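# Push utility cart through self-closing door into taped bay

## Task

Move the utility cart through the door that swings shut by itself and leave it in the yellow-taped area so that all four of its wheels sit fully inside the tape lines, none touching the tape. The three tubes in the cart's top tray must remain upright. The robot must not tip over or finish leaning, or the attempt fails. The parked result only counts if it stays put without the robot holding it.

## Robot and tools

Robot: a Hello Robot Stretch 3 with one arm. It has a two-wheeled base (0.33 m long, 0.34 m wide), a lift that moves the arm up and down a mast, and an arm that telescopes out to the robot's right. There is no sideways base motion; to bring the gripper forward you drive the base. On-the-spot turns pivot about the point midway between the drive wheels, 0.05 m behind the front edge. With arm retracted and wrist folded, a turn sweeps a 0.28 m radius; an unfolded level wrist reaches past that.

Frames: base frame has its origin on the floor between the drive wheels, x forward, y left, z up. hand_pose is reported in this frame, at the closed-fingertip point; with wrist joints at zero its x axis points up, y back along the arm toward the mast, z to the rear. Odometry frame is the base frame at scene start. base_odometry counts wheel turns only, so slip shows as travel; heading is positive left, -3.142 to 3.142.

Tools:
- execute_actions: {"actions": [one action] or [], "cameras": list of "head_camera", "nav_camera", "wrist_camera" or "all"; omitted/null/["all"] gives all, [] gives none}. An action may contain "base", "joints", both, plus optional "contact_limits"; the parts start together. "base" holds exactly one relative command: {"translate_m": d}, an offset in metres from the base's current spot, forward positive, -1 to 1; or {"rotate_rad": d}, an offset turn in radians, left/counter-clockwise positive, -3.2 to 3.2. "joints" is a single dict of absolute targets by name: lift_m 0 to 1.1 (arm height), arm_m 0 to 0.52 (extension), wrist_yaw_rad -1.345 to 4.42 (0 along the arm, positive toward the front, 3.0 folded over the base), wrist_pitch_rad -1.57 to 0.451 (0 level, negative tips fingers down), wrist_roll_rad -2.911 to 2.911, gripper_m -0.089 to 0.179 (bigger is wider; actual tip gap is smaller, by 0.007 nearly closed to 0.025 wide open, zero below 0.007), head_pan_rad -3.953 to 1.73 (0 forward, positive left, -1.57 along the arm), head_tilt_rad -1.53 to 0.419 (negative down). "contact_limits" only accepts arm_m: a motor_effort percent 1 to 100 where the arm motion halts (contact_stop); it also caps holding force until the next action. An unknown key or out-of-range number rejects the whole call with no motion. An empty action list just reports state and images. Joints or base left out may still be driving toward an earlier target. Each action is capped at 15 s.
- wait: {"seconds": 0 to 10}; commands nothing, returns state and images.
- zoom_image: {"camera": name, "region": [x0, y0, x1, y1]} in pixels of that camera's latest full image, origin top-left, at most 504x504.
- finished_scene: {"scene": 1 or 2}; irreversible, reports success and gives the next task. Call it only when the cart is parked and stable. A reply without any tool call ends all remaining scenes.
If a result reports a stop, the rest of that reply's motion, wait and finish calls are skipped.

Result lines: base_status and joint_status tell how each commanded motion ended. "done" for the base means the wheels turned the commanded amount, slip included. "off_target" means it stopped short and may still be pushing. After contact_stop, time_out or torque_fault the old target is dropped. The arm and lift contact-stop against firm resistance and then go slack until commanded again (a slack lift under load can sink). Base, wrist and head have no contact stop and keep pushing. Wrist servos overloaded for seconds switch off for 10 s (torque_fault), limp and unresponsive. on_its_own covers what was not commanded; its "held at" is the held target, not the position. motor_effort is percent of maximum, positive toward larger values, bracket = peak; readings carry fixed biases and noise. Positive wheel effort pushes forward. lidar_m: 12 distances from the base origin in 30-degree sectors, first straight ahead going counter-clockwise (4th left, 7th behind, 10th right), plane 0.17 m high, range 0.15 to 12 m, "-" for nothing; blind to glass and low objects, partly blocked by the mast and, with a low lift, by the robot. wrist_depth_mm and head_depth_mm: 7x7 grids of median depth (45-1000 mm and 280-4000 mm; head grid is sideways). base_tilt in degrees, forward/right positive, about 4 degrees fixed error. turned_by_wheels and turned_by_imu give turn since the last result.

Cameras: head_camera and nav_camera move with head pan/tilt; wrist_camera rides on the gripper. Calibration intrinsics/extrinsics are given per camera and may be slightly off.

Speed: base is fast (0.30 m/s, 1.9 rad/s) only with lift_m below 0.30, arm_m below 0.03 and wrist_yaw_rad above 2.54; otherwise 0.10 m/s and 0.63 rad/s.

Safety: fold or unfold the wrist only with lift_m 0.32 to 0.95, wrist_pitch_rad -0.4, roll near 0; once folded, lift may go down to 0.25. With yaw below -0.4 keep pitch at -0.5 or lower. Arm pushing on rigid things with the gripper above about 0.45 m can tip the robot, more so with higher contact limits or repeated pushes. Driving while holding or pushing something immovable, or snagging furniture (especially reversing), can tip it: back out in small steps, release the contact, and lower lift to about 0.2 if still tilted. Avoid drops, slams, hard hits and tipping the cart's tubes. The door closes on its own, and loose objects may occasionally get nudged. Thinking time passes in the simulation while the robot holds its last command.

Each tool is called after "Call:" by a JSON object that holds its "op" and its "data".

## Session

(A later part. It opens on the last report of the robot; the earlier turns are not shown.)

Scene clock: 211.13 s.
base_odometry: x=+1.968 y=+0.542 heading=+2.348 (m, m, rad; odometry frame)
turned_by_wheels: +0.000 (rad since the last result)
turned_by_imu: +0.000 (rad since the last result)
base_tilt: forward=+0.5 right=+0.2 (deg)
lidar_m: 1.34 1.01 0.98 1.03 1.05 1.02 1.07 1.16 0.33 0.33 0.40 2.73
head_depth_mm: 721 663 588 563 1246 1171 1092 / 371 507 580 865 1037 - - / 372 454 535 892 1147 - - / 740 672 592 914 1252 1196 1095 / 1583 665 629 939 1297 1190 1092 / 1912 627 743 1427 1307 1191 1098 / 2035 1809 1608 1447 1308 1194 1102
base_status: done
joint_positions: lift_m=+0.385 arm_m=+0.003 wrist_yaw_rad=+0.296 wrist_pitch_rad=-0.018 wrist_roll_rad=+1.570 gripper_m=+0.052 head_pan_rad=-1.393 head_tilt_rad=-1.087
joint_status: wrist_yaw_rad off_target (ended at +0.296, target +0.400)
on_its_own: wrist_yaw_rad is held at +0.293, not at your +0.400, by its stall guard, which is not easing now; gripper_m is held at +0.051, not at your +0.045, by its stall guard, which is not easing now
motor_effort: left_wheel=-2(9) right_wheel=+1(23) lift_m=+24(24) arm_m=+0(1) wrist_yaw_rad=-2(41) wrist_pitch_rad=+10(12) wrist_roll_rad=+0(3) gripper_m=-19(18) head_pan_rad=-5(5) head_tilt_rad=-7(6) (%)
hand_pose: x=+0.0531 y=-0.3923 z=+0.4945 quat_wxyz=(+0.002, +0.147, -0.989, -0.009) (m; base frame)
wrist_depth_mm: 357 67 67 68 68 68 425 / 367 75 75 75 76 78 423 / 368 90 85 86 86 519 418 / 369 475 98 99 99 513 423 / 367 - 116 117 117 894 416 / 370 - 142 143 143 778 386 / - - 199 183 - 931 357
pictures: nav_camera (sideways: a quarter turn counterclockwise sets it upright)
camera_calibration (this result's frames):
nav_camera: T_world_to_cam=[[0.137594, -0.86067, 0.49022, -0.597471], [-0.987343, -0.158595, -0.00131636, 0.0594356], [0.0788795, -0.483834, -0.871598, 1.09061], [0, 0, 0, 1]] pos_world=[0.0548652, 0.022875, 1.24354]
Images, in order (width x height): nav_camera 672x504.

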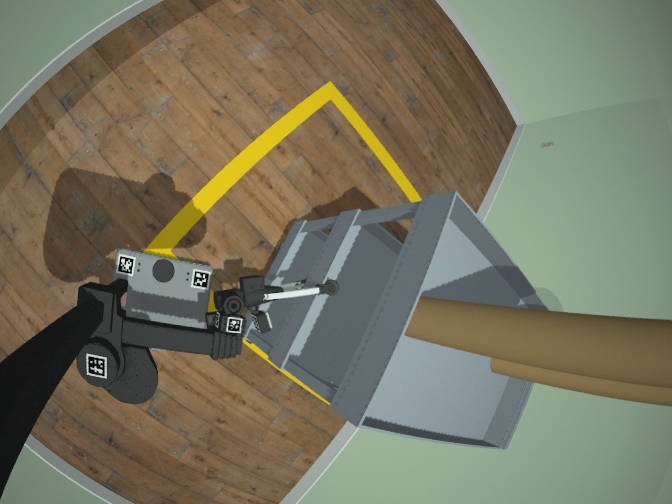

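Call:
{"op": "execute_actions", "data": {"actions": [{"base":{"translate_m":0.33},"joints":{"wrist_yaw_rad":0.1,"head_pan_rad":-1.9}}], "cameras": ["nav_camera","head_camera"]}}

Scene clock: 226.07 s.
base_odometry: x=+1.737 y=+0.777 heading=+2.348 (m, m, rad; odometry frame)
turned_by_wheels: +0.000 (rad since the last result)
turned_by_imu: -0.001 (rad since the last result)
base_tilt: forward=+0.5 right=+0.2 (deg)
lidar_m: 1.08 0.83 0.81 0.85 1.19 1.30 1.37 1.35 0.29 0.33 1.95 2.46
head_depth_mm: 758 663 1510 1408 1274 1183 - / 750 665 590 590 1283 1202 - / 721 669 593 857 876 - - / 585 647 564 881 1155 - 1082 / 363 444 546 925 1261 1184 1096 / 399 669 612 930 1301 1187 1093 / 1400 658 636 1412 1307 1192 1096
base_status: done
joint_positions: lift_m=+0.385 arm_m=+0.003 wrist_yaw_rad=-0.030 wrist_pitch_rad=-0.017 wrist_roll_rad=+1.576 gripper_m=+0.052 head_pan_rad=-1.893 head_tilt_rad=-1.087
joint_status: wrist_yaw_rad off_target (ended at -0.030, target +0.100); the others done
on_its_own: wrist_yaw_rad is held at -0.004, not at your +0.100, by its stall guard, which is still easing; gripper_m is held at +0.051, not at your +0.045, by its stall guard, which is not easing now
motor_effort: left_wheel=-4(9) right_wheel=+10(27) lift_m=+24(24) arm_m=-1(2) wrist_yaw_rad=+21(51) wrist_pitch_rad=+10(11) wrist_roll_rad=-3(4) gripper_m=-19(19) head_pan_rad=-4(42) head_tilt_rad=-6(7) (%)
hand_pose: x=-0.0289 y=-0.4035 z=+0.4949 quat_wxyz=(-0.002, -0.015, -1.000, -0.009) (m; base frame)
wrist_depth_mm: 326 56 56 56 57 57 372 / 359 64 64 64 65 65 422 / 368 74 74 75 75 78 422 / 366 96 89 89 90 464 421 / 367 - 110 111 111 867 404 / - - 145 145 146 771 377 / 326 306 300 211 310 312 318
pictures: head_camera (sideways: a quarter turn clockwise sets it upright), nav_camera (sideways: a quarter turn counterclockwise sets it upright)
camera_calibration (this result's frames):
head_camera: T_world_to_cam=[[0.319176, 0.83453, -0.449094, 0.600776], [0.937249, -0.348131, 0.019198, -0.0287307], [-0.140322, -0.427041, -0.893278, 1.12165], [0, 0, 0, 1]] pos_world=[-0.00743256, -0.0323764, 1.2723]
nav_camera: T_world_to_cam=[[-0.291902, -0.821266, 0.49022, -0.594851], [-0.942499, 0.334206, -0.00131636, 0.059162], [-0.162753, -0.462416, -0.871598, 1.09208], [0, 0, 0, 1]] pos_world=[0.0598622, -0.00330624, 1.24354]
Images, in order (width x height): head_camera 896x504, nav_camera 672x504.

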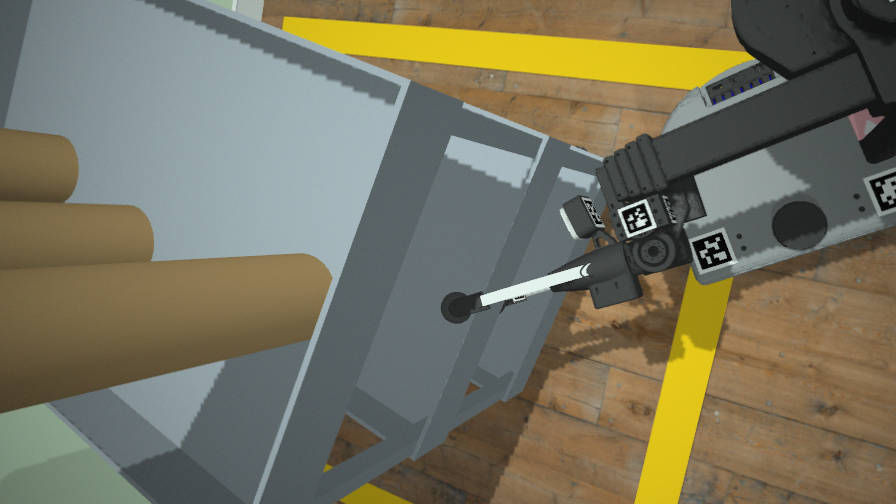

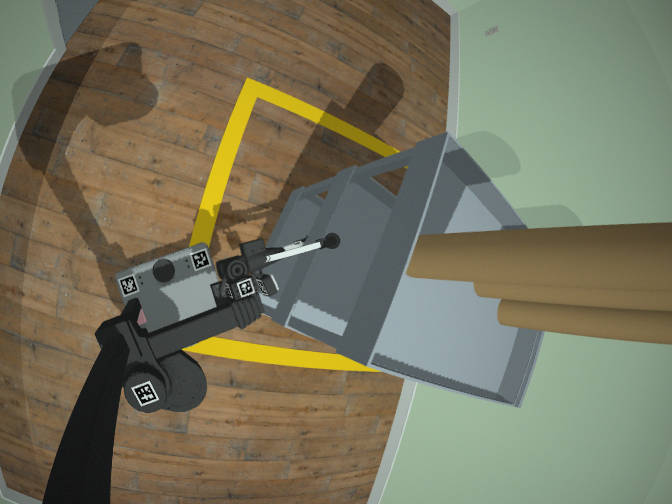

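Call:
{"op": "execute_actions", "data": {"actions": [{"base":{"translate_m":0.15},"joints":{"wrist_yaw_rad":-0.1,"head_pan_rad":-2.3}}], "cameras": ["nav_camera","head_camera"]}}

Scene clock: 234.60 s.
base_odometry: x=+1.631 y=+0.884 heading=+2.347 (m, m, rad; odometry frame)
turned_by_wheels: +0.000 (rad since the last result)
turned_by_imu: +0.000 (rad since the last result)
base_tilt: forward=+0.6 right=+0.1 (deg)
lidar_m: 0.99 0.75 0.73 0.76 1.07 1.42 1.50 0.27 0.25 0.34 2.06 2.33
head_depth_mm: 1478 1692 1562 1405 1274 - - / 782 1689 1568 1411 1285 - - / 769 670 618 1232 1270 - - / 774 672 596 551 831 - 1076 / 726 676 599 563 852 1170 1093 / 594 663 575 864 1181 1189 1094 / 558 418 498 882 1272 1194 1102
base_status: done
joint_positions: lift_m=+0.385 arm_m=+0.003 wrist_yaw_rad=-0.161 wrist_pitch_rad=-0.014 wrist_roll_rad=+1.570 gripper_m=+0.052 head_pan_rad=-2.293 head_tilt_rad=-1.087
joint_status: wrist_yaw_rad off_target (ended at -0.161, target -0.100); the others done
on_its_own: wrist_yaw_rad is held at -0.153, not at your -0.100, by its stall guard, which is not easing now; gripper_m is held at +0.051, not at your +0.045, by its stall guard, which is not easing now
motor_effort: left_wheel=-3(8) right_wheel=+4(33) lift_m=+24(24) arm_m=-3(2) wrist_yaw_rad=+7(47) wrist_pitch_rad=+8(10) wrist_roll_rad=+0(6) gripper_m=-18(19) head_pan_rad=-4(39) head_tilt_rad=-6(7) (%)
hand_pose: x=-0.0624 y=-0.4004 z=+0.4955 quat_wxyz=(+0.000, -0.080, -0.997, -0.007) (m; base frame)
wrist_depth_mm: - - 46 46 46 46 46 / - 51 51 51 51 52 52 / 337 61 61 61 61 62 390 / 365 76 76 76 76 80 421 / 365 - 100 100 100 831 392 / - - 145 146 146 789 372 / 316 - 320 271 323 575 327
pictures: head_camera (sideways: a quarter turn clockwise sets it upright), nav_camera (sideways: a quarter turn counterclockwise sets it upright)
camera_calibration (this result's frames):
head_camera: T_world_to_cam=[[0.61884, 0.644478, -0.449094, 0.598948], [0.727825, -0.685494, 0.019198, -0.0274532], [-0.295479, -0.338743, -0.893278, 1.1226], [0, 0, 0, 1]] pos_world=[-0.0189676, -0.0245556, 1.2723]
nav_camera: T_world_to_cam=[[-0.588553, -0.642876, 0.49022, -0.593041], [-0.738082, 0.67471, -0.00131636, 0.0579151], [-0.32991, -0.362597, -0.871598, 1.0931], [0, 0, 0, 1]] pos_world=[0.0543353, -0.0239721, 1.24354]
Images, in order (width x height): head_camera 896x504, nav_camera 672x504.

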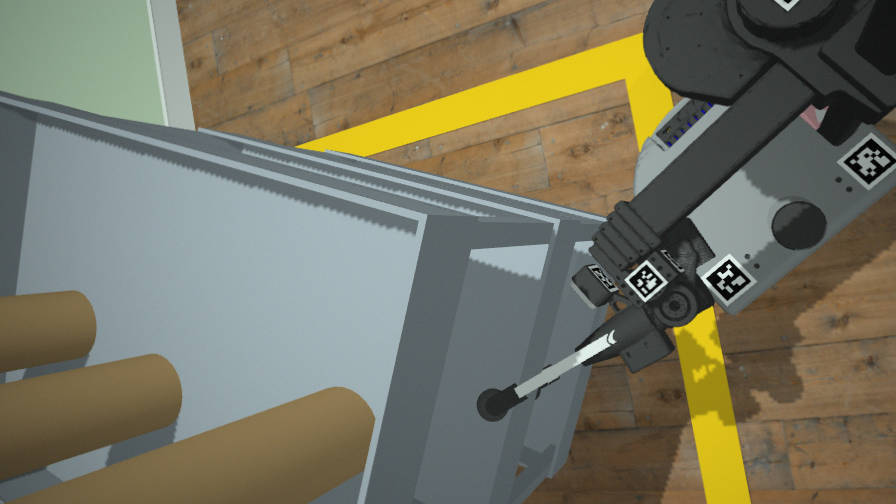

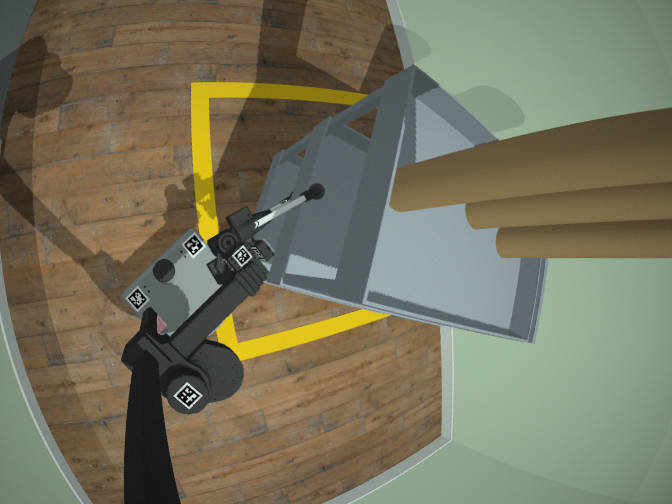

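Call:
{"op": "execute_actions", "data": {"actions": [{"base":{"rotate_rad":-0.3},"joints":{"wrist_yaw_rad":0.15}}], "cameras": []}}

Call:
{"op": "execute_actions", "data": {"actions": [{"base":{"rotate_rad":-0.3},"joints":{"wrist_yaw_rad":0.45,"head_pan_rad":-1.8}}], "cameras": ["nav_camera"]}}

Call:
{"op": "execute_actions", "data": {"actions": [{"base":{"translate_m":0.12},"joints":{"wrist_yaw_rad":0.15}}], "cameras": ["nav_camera"]}}

Scene clock: 246.27 s.
base_odometry: x=+1.631 y=+0.884 heading=+2.048 (m, m, rad; odometry frame)
turned_by_wheels: -0.300 (rad since the last result)
turned_by_imu: -0.297 (rad since the last result)
base_tilt: forward=+0.6 right=+0.2 (deg)
lidar_m: 1.45 0.84 0.73 0.73 0.84 1.42 1.42 1.61 0.30 0.32 0.47 2.33
head_depth_mm: 1834 1753 1561 1405 1274 - - / 1737 1759 1567 1405 1277 - - / 1627 1779 1570 1412 1289 - - / 1531 1745 1580 1403 1279 - 1072 / 801 676 592 583 849 1173 1094 / 784 680 602 554 857 1193 1093 / 786 684 605 567 960 1197 1100
base_status: done
joint_positions: lift_m=+0.385 arm_m=+0.003 wrist_yaw_rad=+0.147 wrist_pitch_rad=-0.013 wrist_roll_rad=+1.575 gripper_m=+0.052 head_pan_rad=-2.293 head_tilt_rad=-1.087
joint_status: all done
on_its_own: gripper_m is held at +0.051, not at your +0.045, by its stall guard, which is not easing now
motor_effort: left_wheel=+3(7) right_wheel=-4(28) lift_m=+23(24) arm_m=-2(3) wrist_yaw_rad=+2(54) wrist_pitch_rad=+8(8) wrist_roll_rad=-3(3) gripper_m=-18(19) head_pan_rad=-5(4) head_tilt_rad=-7(7) (%)
hand_pose: x=+0.0162 y=-0.4009 z=+0.4958 quat_wxyz=(-0.001, +0.074, -0.997, -0.007) (m; base frame)
wrist_depth_mm: - 53 53 53 53 53 55 / 339 61 61 61 61 61 389 / 355 71 71 71 71 72 426 / 365 93 85 86 86 446 425 / 367 - 107 107 108 830 403 / - - 143 145 145 786 375 / 325 305 306 218 314 316 318
pictures: none
No camera images: the call's "cameras" was empty. Leave "cameras" out to get every camera's image.

Scene clock: 247.77 s.
base_odometry: x=+1.631 y=+0.884 heading=+1.748 (m, m, rad; odometry frame)
turned_by_wheels: -0.300 (rad since the last result)
turned_by_imu: -0.297 (rad since the last result)
base_tilt: forward=+0.5 right=+0.1 (deg)
lidar_m: 2.33 1.07 0.76 0.73 0.75 1.00 1.42 1.46 0.32 0.32 0.36 1.91
head_depth_mm: 1590 1764 1559 1401 1274 1175 - / 1526 1735 1569 1411 1280 1199 - / 1383 686 594 877 1271 - - / 775 674 597 873 1144 1190 1082 / 779 679 600 874 1158 1183 1092 / 729 666 513 879 1147 1188 1093 / 354 404 509 882 1119 1195 1103
base_status: done
joint_positions: lift_m=+0.385 arm_m=+0.003 wrist_yaw_rad=+0.469 wrist_pitch_rad=-0.013 wrist_roll_rad=+1.573 gripper_m=+0.052 head_pan_rad=-1.807 head_tilt_rad=-1.087
joint_status: all done
on_its_own: gripper_m is held at +0.051, not at your +0.045, by its stall guard, which is not easing now; wrist_yaw_rad is at rest, and its effort (-14) is outside its rest range (-12 to +12)
motor_effort: left_wheel=+6(9) right_wheel=-10(21) lift_m=+24(24) arm_m=+0(2) wrist_yaw_rad=-14(40) wrist_pitch_rad=+8(8) wrist_roll_rad=-2(5) gripper_m=-20(19) head_pan_rad=+4(45) head_tilt_rad=-6(7) (%)
hand_pose: x=+0.0943 y=-0.3759 z=+0.4958 quat_wxyz=(+0.001, +0.232, -0.973, -0.007) (m; base frame)
wrist_depth_mm: 340 59 59 59 59 59 392 / 355 67 67 67 67 67 425 / 367 79 77 77 77 80 424 / 365 443 91 91 91 474 426 / 365 - 110 111 111 842 408 / 366 - 141 142 142 793 377 / 340 306 267 197 310 521 347
pictures: nav_camera (sideways: a quarter turn counterclockwise sets it upright)
camera_calibration (this result's frames):
nav_camera: T_world_to_cam=[[-0.220244, -0.843313, 0.49022, -0.595288], [-0.967734, 0.251972, -0.00131636, 0.0593159], [-0.122412, -0.474692, -0.871598, 1.09184], [0, 0, 0, 1]] pos_world=[0.0599475, 0.00132623, 1.24354]
Images, in order (width x height): nav_camera 672x504.

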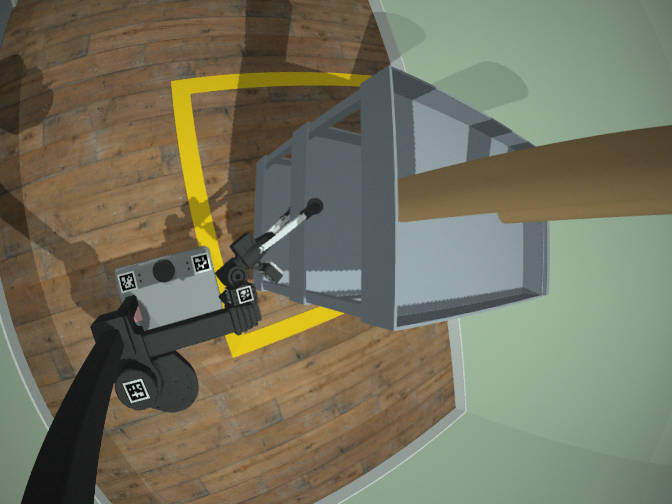

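Scene clock: 250.33 s.
base_odometry: x=+1.610 y=+1.002 heading=+1.748 (m, m, rad; odometry frame)
turned_by_wheels: +0.000 (rad since the last result)
turned_by_imu: +0.000 (rad since the last result)
base_tilt: forward=+0.5 right=+0.2 (deg)
lidar_m: 2.21 1.08 0.77 0.73 0.75 1.00 1.55 1.59 0.36 0.36 0.42 1.90
head_depth_mm: 1568 1754 1555 1409 1277 1180 - / 782 653 552 1369 1279 1203 - / 769 670 579 893 1177 - - / 772 675 583 896 1187 1200 1089 / 388 461 539 913 1249 1188 1093 / 367 501 580 903 1255 1194 1093 / 769 685 596 902 1310 1198 1099
base_status: done
joint_positions: lift_m=+0.385 arm_m=+0.003 wrist_yaw_rad=+0.109 wrist_pitch_rad=-0.020 wrist_roll_rad=+1.558 gripper_m=+0.052 head_pan_rad=-1.807 head_tilt_rad=-1.087
joint_status: wrist_yaw_rad off_target (ended at +0.109, target +0.150)
on_its_own: wrist_yaw_rad is held at +0.105, not at your +0.150, by its stall guard, which is not easing now; gripper_m is held at +0.051, not at your +0.045, by its stall guard, which is not easing now
motor_effort: left_wheel=+3(16) right_wheel=-4(29) lift_m=+23(24) arm_m=+0(0) wrist_yaw_rad=-3(71) wrist_pitch_rad=+11(12) wrist_roll_rad=+6(6) gripper_m=-18(20) head_pan_rad=+4(4) head_tilt_rad=-5(6) (%)
hand_pose: x=+0.0065 y=-0.4018 z=+0.4941 quat_wxyz=(+0.008, +0.055, -0.998, -0.010) (m; base frame)
wrist_depth_mm: 364 440 89 89 89 549 422 / 367 472 96 96 96 578 424 / 369 509 104 104 105 624 422 / 370 509 114 114 115 582 419 / 371 - 126 126 127 531 421 / 373 - 140 141 141 767 407 / - - 162 160 169 919 374
pictures: nav_camera (sideways: a quarter turn counterclockwise sets it upright)
camera_calibration (this result's frames):
nav_camera: T_world_to_cam=[[-0.219948, -0.84339, 0.49022, -0.59529], [-0.967822, 0.251634, -0.00131636, 0.0593165], [-0.122246, -0.474735, -0.871598, 1.09184], [0, 0, 0, 1]] pos_world=[0.059947, 0.00134508, 1.24354]
Images, in order (width x height): nav_camera 672x504.

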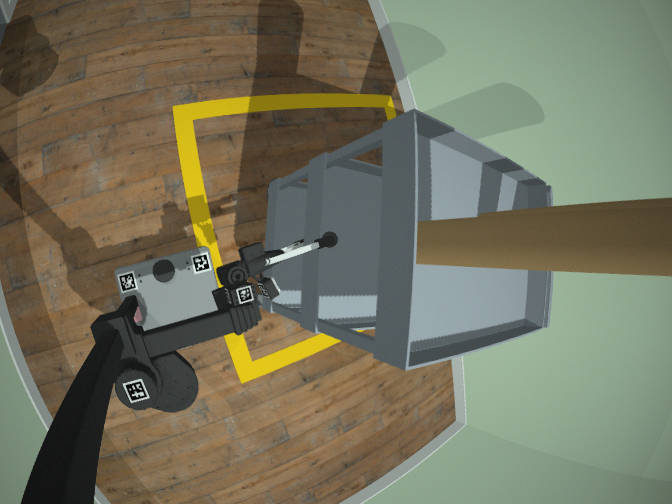

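Call:
{"op": "execute_actions", "data": {"actions": [{"base":{"translate_m":0.3},"joints":{"wrist_yaw_rad":0,"arm_m":0.08,"head_pan_rad":-2.2}}], "cameras": ["nav_camera","head_camera"]}}

Scene clock: 261.60 s.
base_odometry: x=+1.557 y=+1.298 heading=+1.748 (m, m, rad; odometry frame)
turned_by_wheels: +0.000 (rad since the last result)
turned_by_imu: -0.001 (rad since the last result)
base_tilt: forward=+0.5 right=+0.2 (deg)
lidar_m: 1.91 1.09 0.78 0.74 0.76 1.02 1.84 1.90 0.36 0.41 1.42 1.88
head_depth_mm: 1963 1755 1561 1405 1272 - - / 1978 1769 1556 1414 1280 1208 - / 1863 1747 1571 1411 1283 - - / 773 671 610 885 1190 - 1080 / 776 678 585 914 - 1185 1094 / 762 680 596 918 1272 1193 1098 / 645 529 577 933 1274 1196 1100
base_status: done
joint_positions: lift_m=+0.385 arm_m=+0.080 wrist_yaw_rad=-0.092 wrist_pitch_rad=-0.018 wrist_roll_rad=+1.567 gripper_m=+0.052 head_pan_rad=-2.193 head_tilt_rad=-1.087
joint_status: wrist_yaw_rad off_target (ended at -0.092, target +0.000); the others done
on_its_own: wrist_yaw_rad is held at -0.096, not at your +0.000, by its stall guard, which is not easing now; gripper_m is held at +0.051, not at your +0.045, by its stall guard, which is not easing now
motor_effort: left_wheel=+2(11) right_wheel=-4(26) lift_m=+23(23) arm_m=-2(11) wrist_yaw_rad=-4(37) wrist_pitch_rad=+10(12) wrist_roll_rad=+2(7) gripper_m=-19(19) head_pan_rad=-5(39) head_tilt_rad=-7(7) (%)
hand_pose: x=-0.0448 y=-0.4798 z=+0.4947 quat_wxyz=(+0.002, -0.046, -0.999, -0.009) (m; base frame)
wrist_depth_mm: 358 64 65 65 65 65 424 / 368 72 72 73 73 75 423 / 367 85 83 83 83 516 423 / 369 444 96 96 97 501 420 / 371 - 115 115 115 889 414 / 379 - 142 143 144 778 383 / - - 215 189 308 777 354
pictures: head_camera (sideways: a quarter turn clockwise sets it upright), nav_camera (sideways: a quarter turn counterclockwise sets it upright)
camera_calibration (this result's frames):
head_camera: T_world_to_cam=[[0.551408, 0.703038, -0.449094, 0.599359], [0.792624, -0.609409, 0.019198, -0.0278485], [-0.260185, -0.366549, -0.893278, 1.12238], [0, 0, 0, 1]] pos_world=[-0.0163909, -0.0269355, 1.2723]
nav_camera: T_world_to_cam=[[-0.521433, -0.698421, 0.49022, -0.593451], [-0.801752, 0.597655, -0.00131636, 0.0583034], [-0.292063, -0.393721, -0.871598, 1.09287], [0, 0, 0, 1]] pos_world=[0.0564875, -0.0190369, 1.24354]
Images, in order (width x height): head_camera 896x504, nav_camera 672x504.

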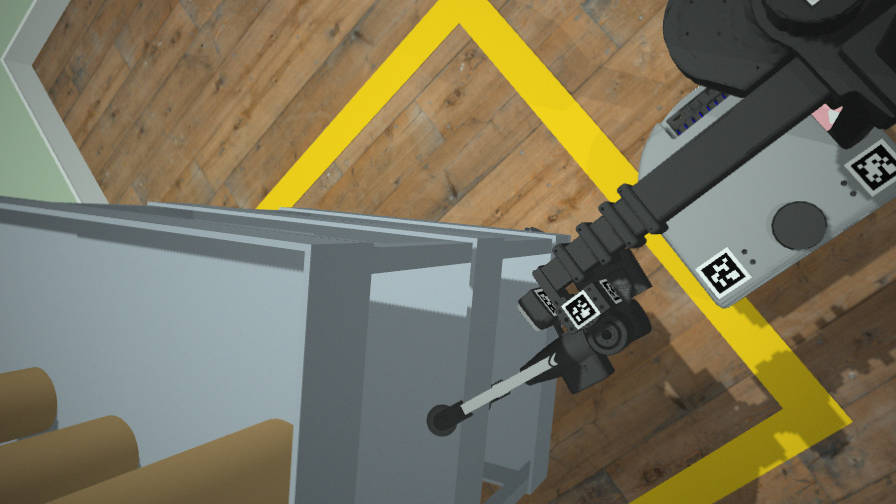

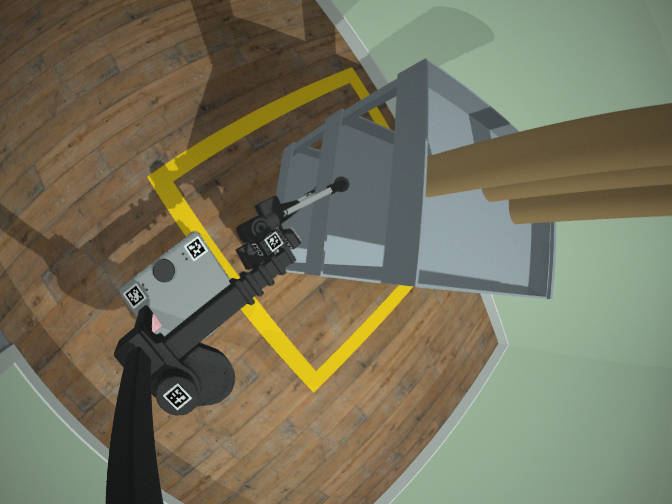

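Call:
{"op": "execute_actions", "data": {"actions": [{"joints":{"gripper_m":0.17,"wrist_yaw_rad":-0.09}}], "cameras": []}}

Call:
{"op": "execute_actions", "data": {"actions": [{"base":{"translate_m":0.1},"joints":{"arm_m":0.0,"head_tilt_rad":-0.9}}], "cameras": ["nav_camera","head_camera"]}}

Scene clock: 269.93 s.
base_odometry: x=+1.557 y=+1.298 heading=+1.748 (m, m, rad; odometry frame)
turned_by_wheels: +0.000 (rad since the last result)
turned_by_imu: +0.000 (rad since the last result)
base_tilt: forward=+0.5 right=+0.1 (deg)
lidar_m: 1.92 1.09 0.78 0.74 0.77 1.02 1.84 1.89 0.36 0.41 1.41 1.89
head_depth_mm: 1976 1757 1565 1400 1275 - - / 1971 1753 1576 1407 1277 1208 - / 1860 1740 1573 1414 1288 - - / 773 673 610 883 1188 - 1075 / 777 677 586 913 - 1190 1089 / 761 681 596 920 1269 1196 1095 / 646 530 578 934 1272 1195 1095
base_status: not commanded
joint_positions: lift_m=+0.385 arm_m=+0.080 wrist_yaw_rad=-0.093 wrist_pitch_rad=-0.025 wrist_roll_rad=+1.571 gripper_m=+0.170 head_pan_rad=-2.193 head_tilt_rad=-1.087
joint_status: all done
motor_effort: left_wheel=+3(3) right_wheel=-2(4) lift_m=+24(23) arm_m=-2(3) wrist_yaw_rad=+3(4) wrist_pitch_rad=+14(16) wrist_roll_rad=-1(1) gripper_m=+0(83) head_pan_rad=-4(4) head_tilt_rad=-7(7) (%)
hand_pose: x=-0.0450 y=-0.4796 z=+0.4929 quat_wxyz=(+0.000, -0.046, -0.999, -0.013) (m; base frame)
wrist_depth_mm: 355 65 65 65 66 66 420 / 363 73 73 73 74 76 420 / 371 85 83 84 84 534 413 / 373 454 97 97 98 510 416 / 363 - 116 116 118 931 413 / - - 143 145 162 - 380 / - - 216 191 - 873 349
pictures: none
No camera images: the call's "cameras" was empty. Leave "cameras" out to get every camera's image.

Scene clock: 272.10 s.
base_odometry: x=+1.540 y=+1.396 heading=+1.748 (m, m, rad; odometry frame)
turned_by_wheels: +0.000 (rad since the last result)
turned_by_imu: +0.000 (rad since the last result)
base_tilt: forward=+0.5 right=+0.2 (deg)
lidar_m: 1.82 1.10 0.78 0.73 0.77 1.03 1.94 0.43 0.43 0.49 1.41 1.88
head_depth_mm: 2024 2194 1869 1576 1369 1213 1120 / 1865 2151 1887 1583 1381 1226 1127 / 974 876 701 698 1184 1225 - / 982 884 723 952 935 1234 - / 781 836 691 958 941 1228 1089 / 440 493 586 964 944 1242 1108 / 412 826 739 966 1049 1247 1117
base_status: done
joint_positions: lift_m=+0.385 arm_m=+0.003 wrist_yaw_rad=-0.092 wrist_pitch_rad=-0.024 wrist_roll_rad=+1.571 gripper_m=+0.170 head_pan_rad=-2.193 head_tilt_rad=-0.902
joint_status: all done
joint sent to its limit — the command would take arm_m past its lower limit, so that joint was sent only as far as its limit.
motor_effort: left_wheel=+3(7) right_wheel=-3(3) lift_m=+24(23) arm_m=-4(5) wrist_yaw_rad=+2(2) wrist_pitch_rad=+14(14) wrist_roll_rad=-1(1) gripper_m=+1(1) head_pan_rad=-4(5) head_tilt_rad=+2(19) (%)
hand_pose: x=-0.0448 y=-0.4025 z=+0.4930 quat_wxyz=(+0.000, -0.046, -0.999, -0.012) (m; base frame)
wrist_depth_mm: 371 558 198 188 763 616 420 / 369 550 - 212 - 594 417 / 370 - - 242 - 543 420 / 372 - - 281 - 881 421 / 362 373 372 337 380 422 359 / - - - - - - 572 / - - - - - 938 548
pictures: head_camera (sideways: a quarter turn clockwise sets it upright), nav_camera (sideways: a quarter turn counterclockwise sets it upright)
camera_calibration (this result's frames):
head_camera: T_world_to_cam=[[0.494505, 0.623666, -0.605398, 0.803323], [0.79499, -0.606108, 0.0249714, -0.0353846], [-0.351363, -0.493634, -0.795531, 0.995887], [0, 0, 0, 1]] pos_world=[-0.019199, -0.0308483, 1.27947]
nav_camera: T_world_to_cam=[[-0.460337, -0.613205, 0.641926, -0.791464], [-0.802057, 0.597229, -0.00466275, 0.0626627], [-0.380517, -0.517008, -0.766752, 0.957112], [0, 0, 0, 1]] pos_world=[0.0501163, -0.0279196, 1.24222]
Images, in order (width x height): head_camera 896x504, nav_camera 672x504.

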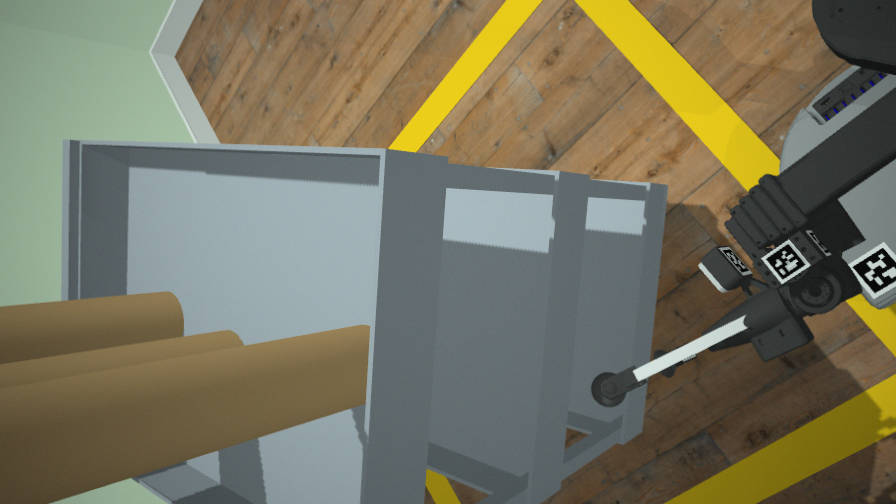

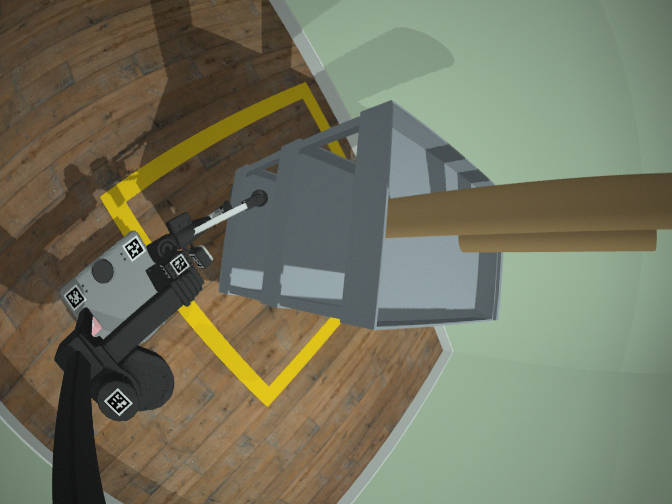

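Call:
{"op": "finished_scene", "data": {"scene": 2}}

The scene is finished: the task was done.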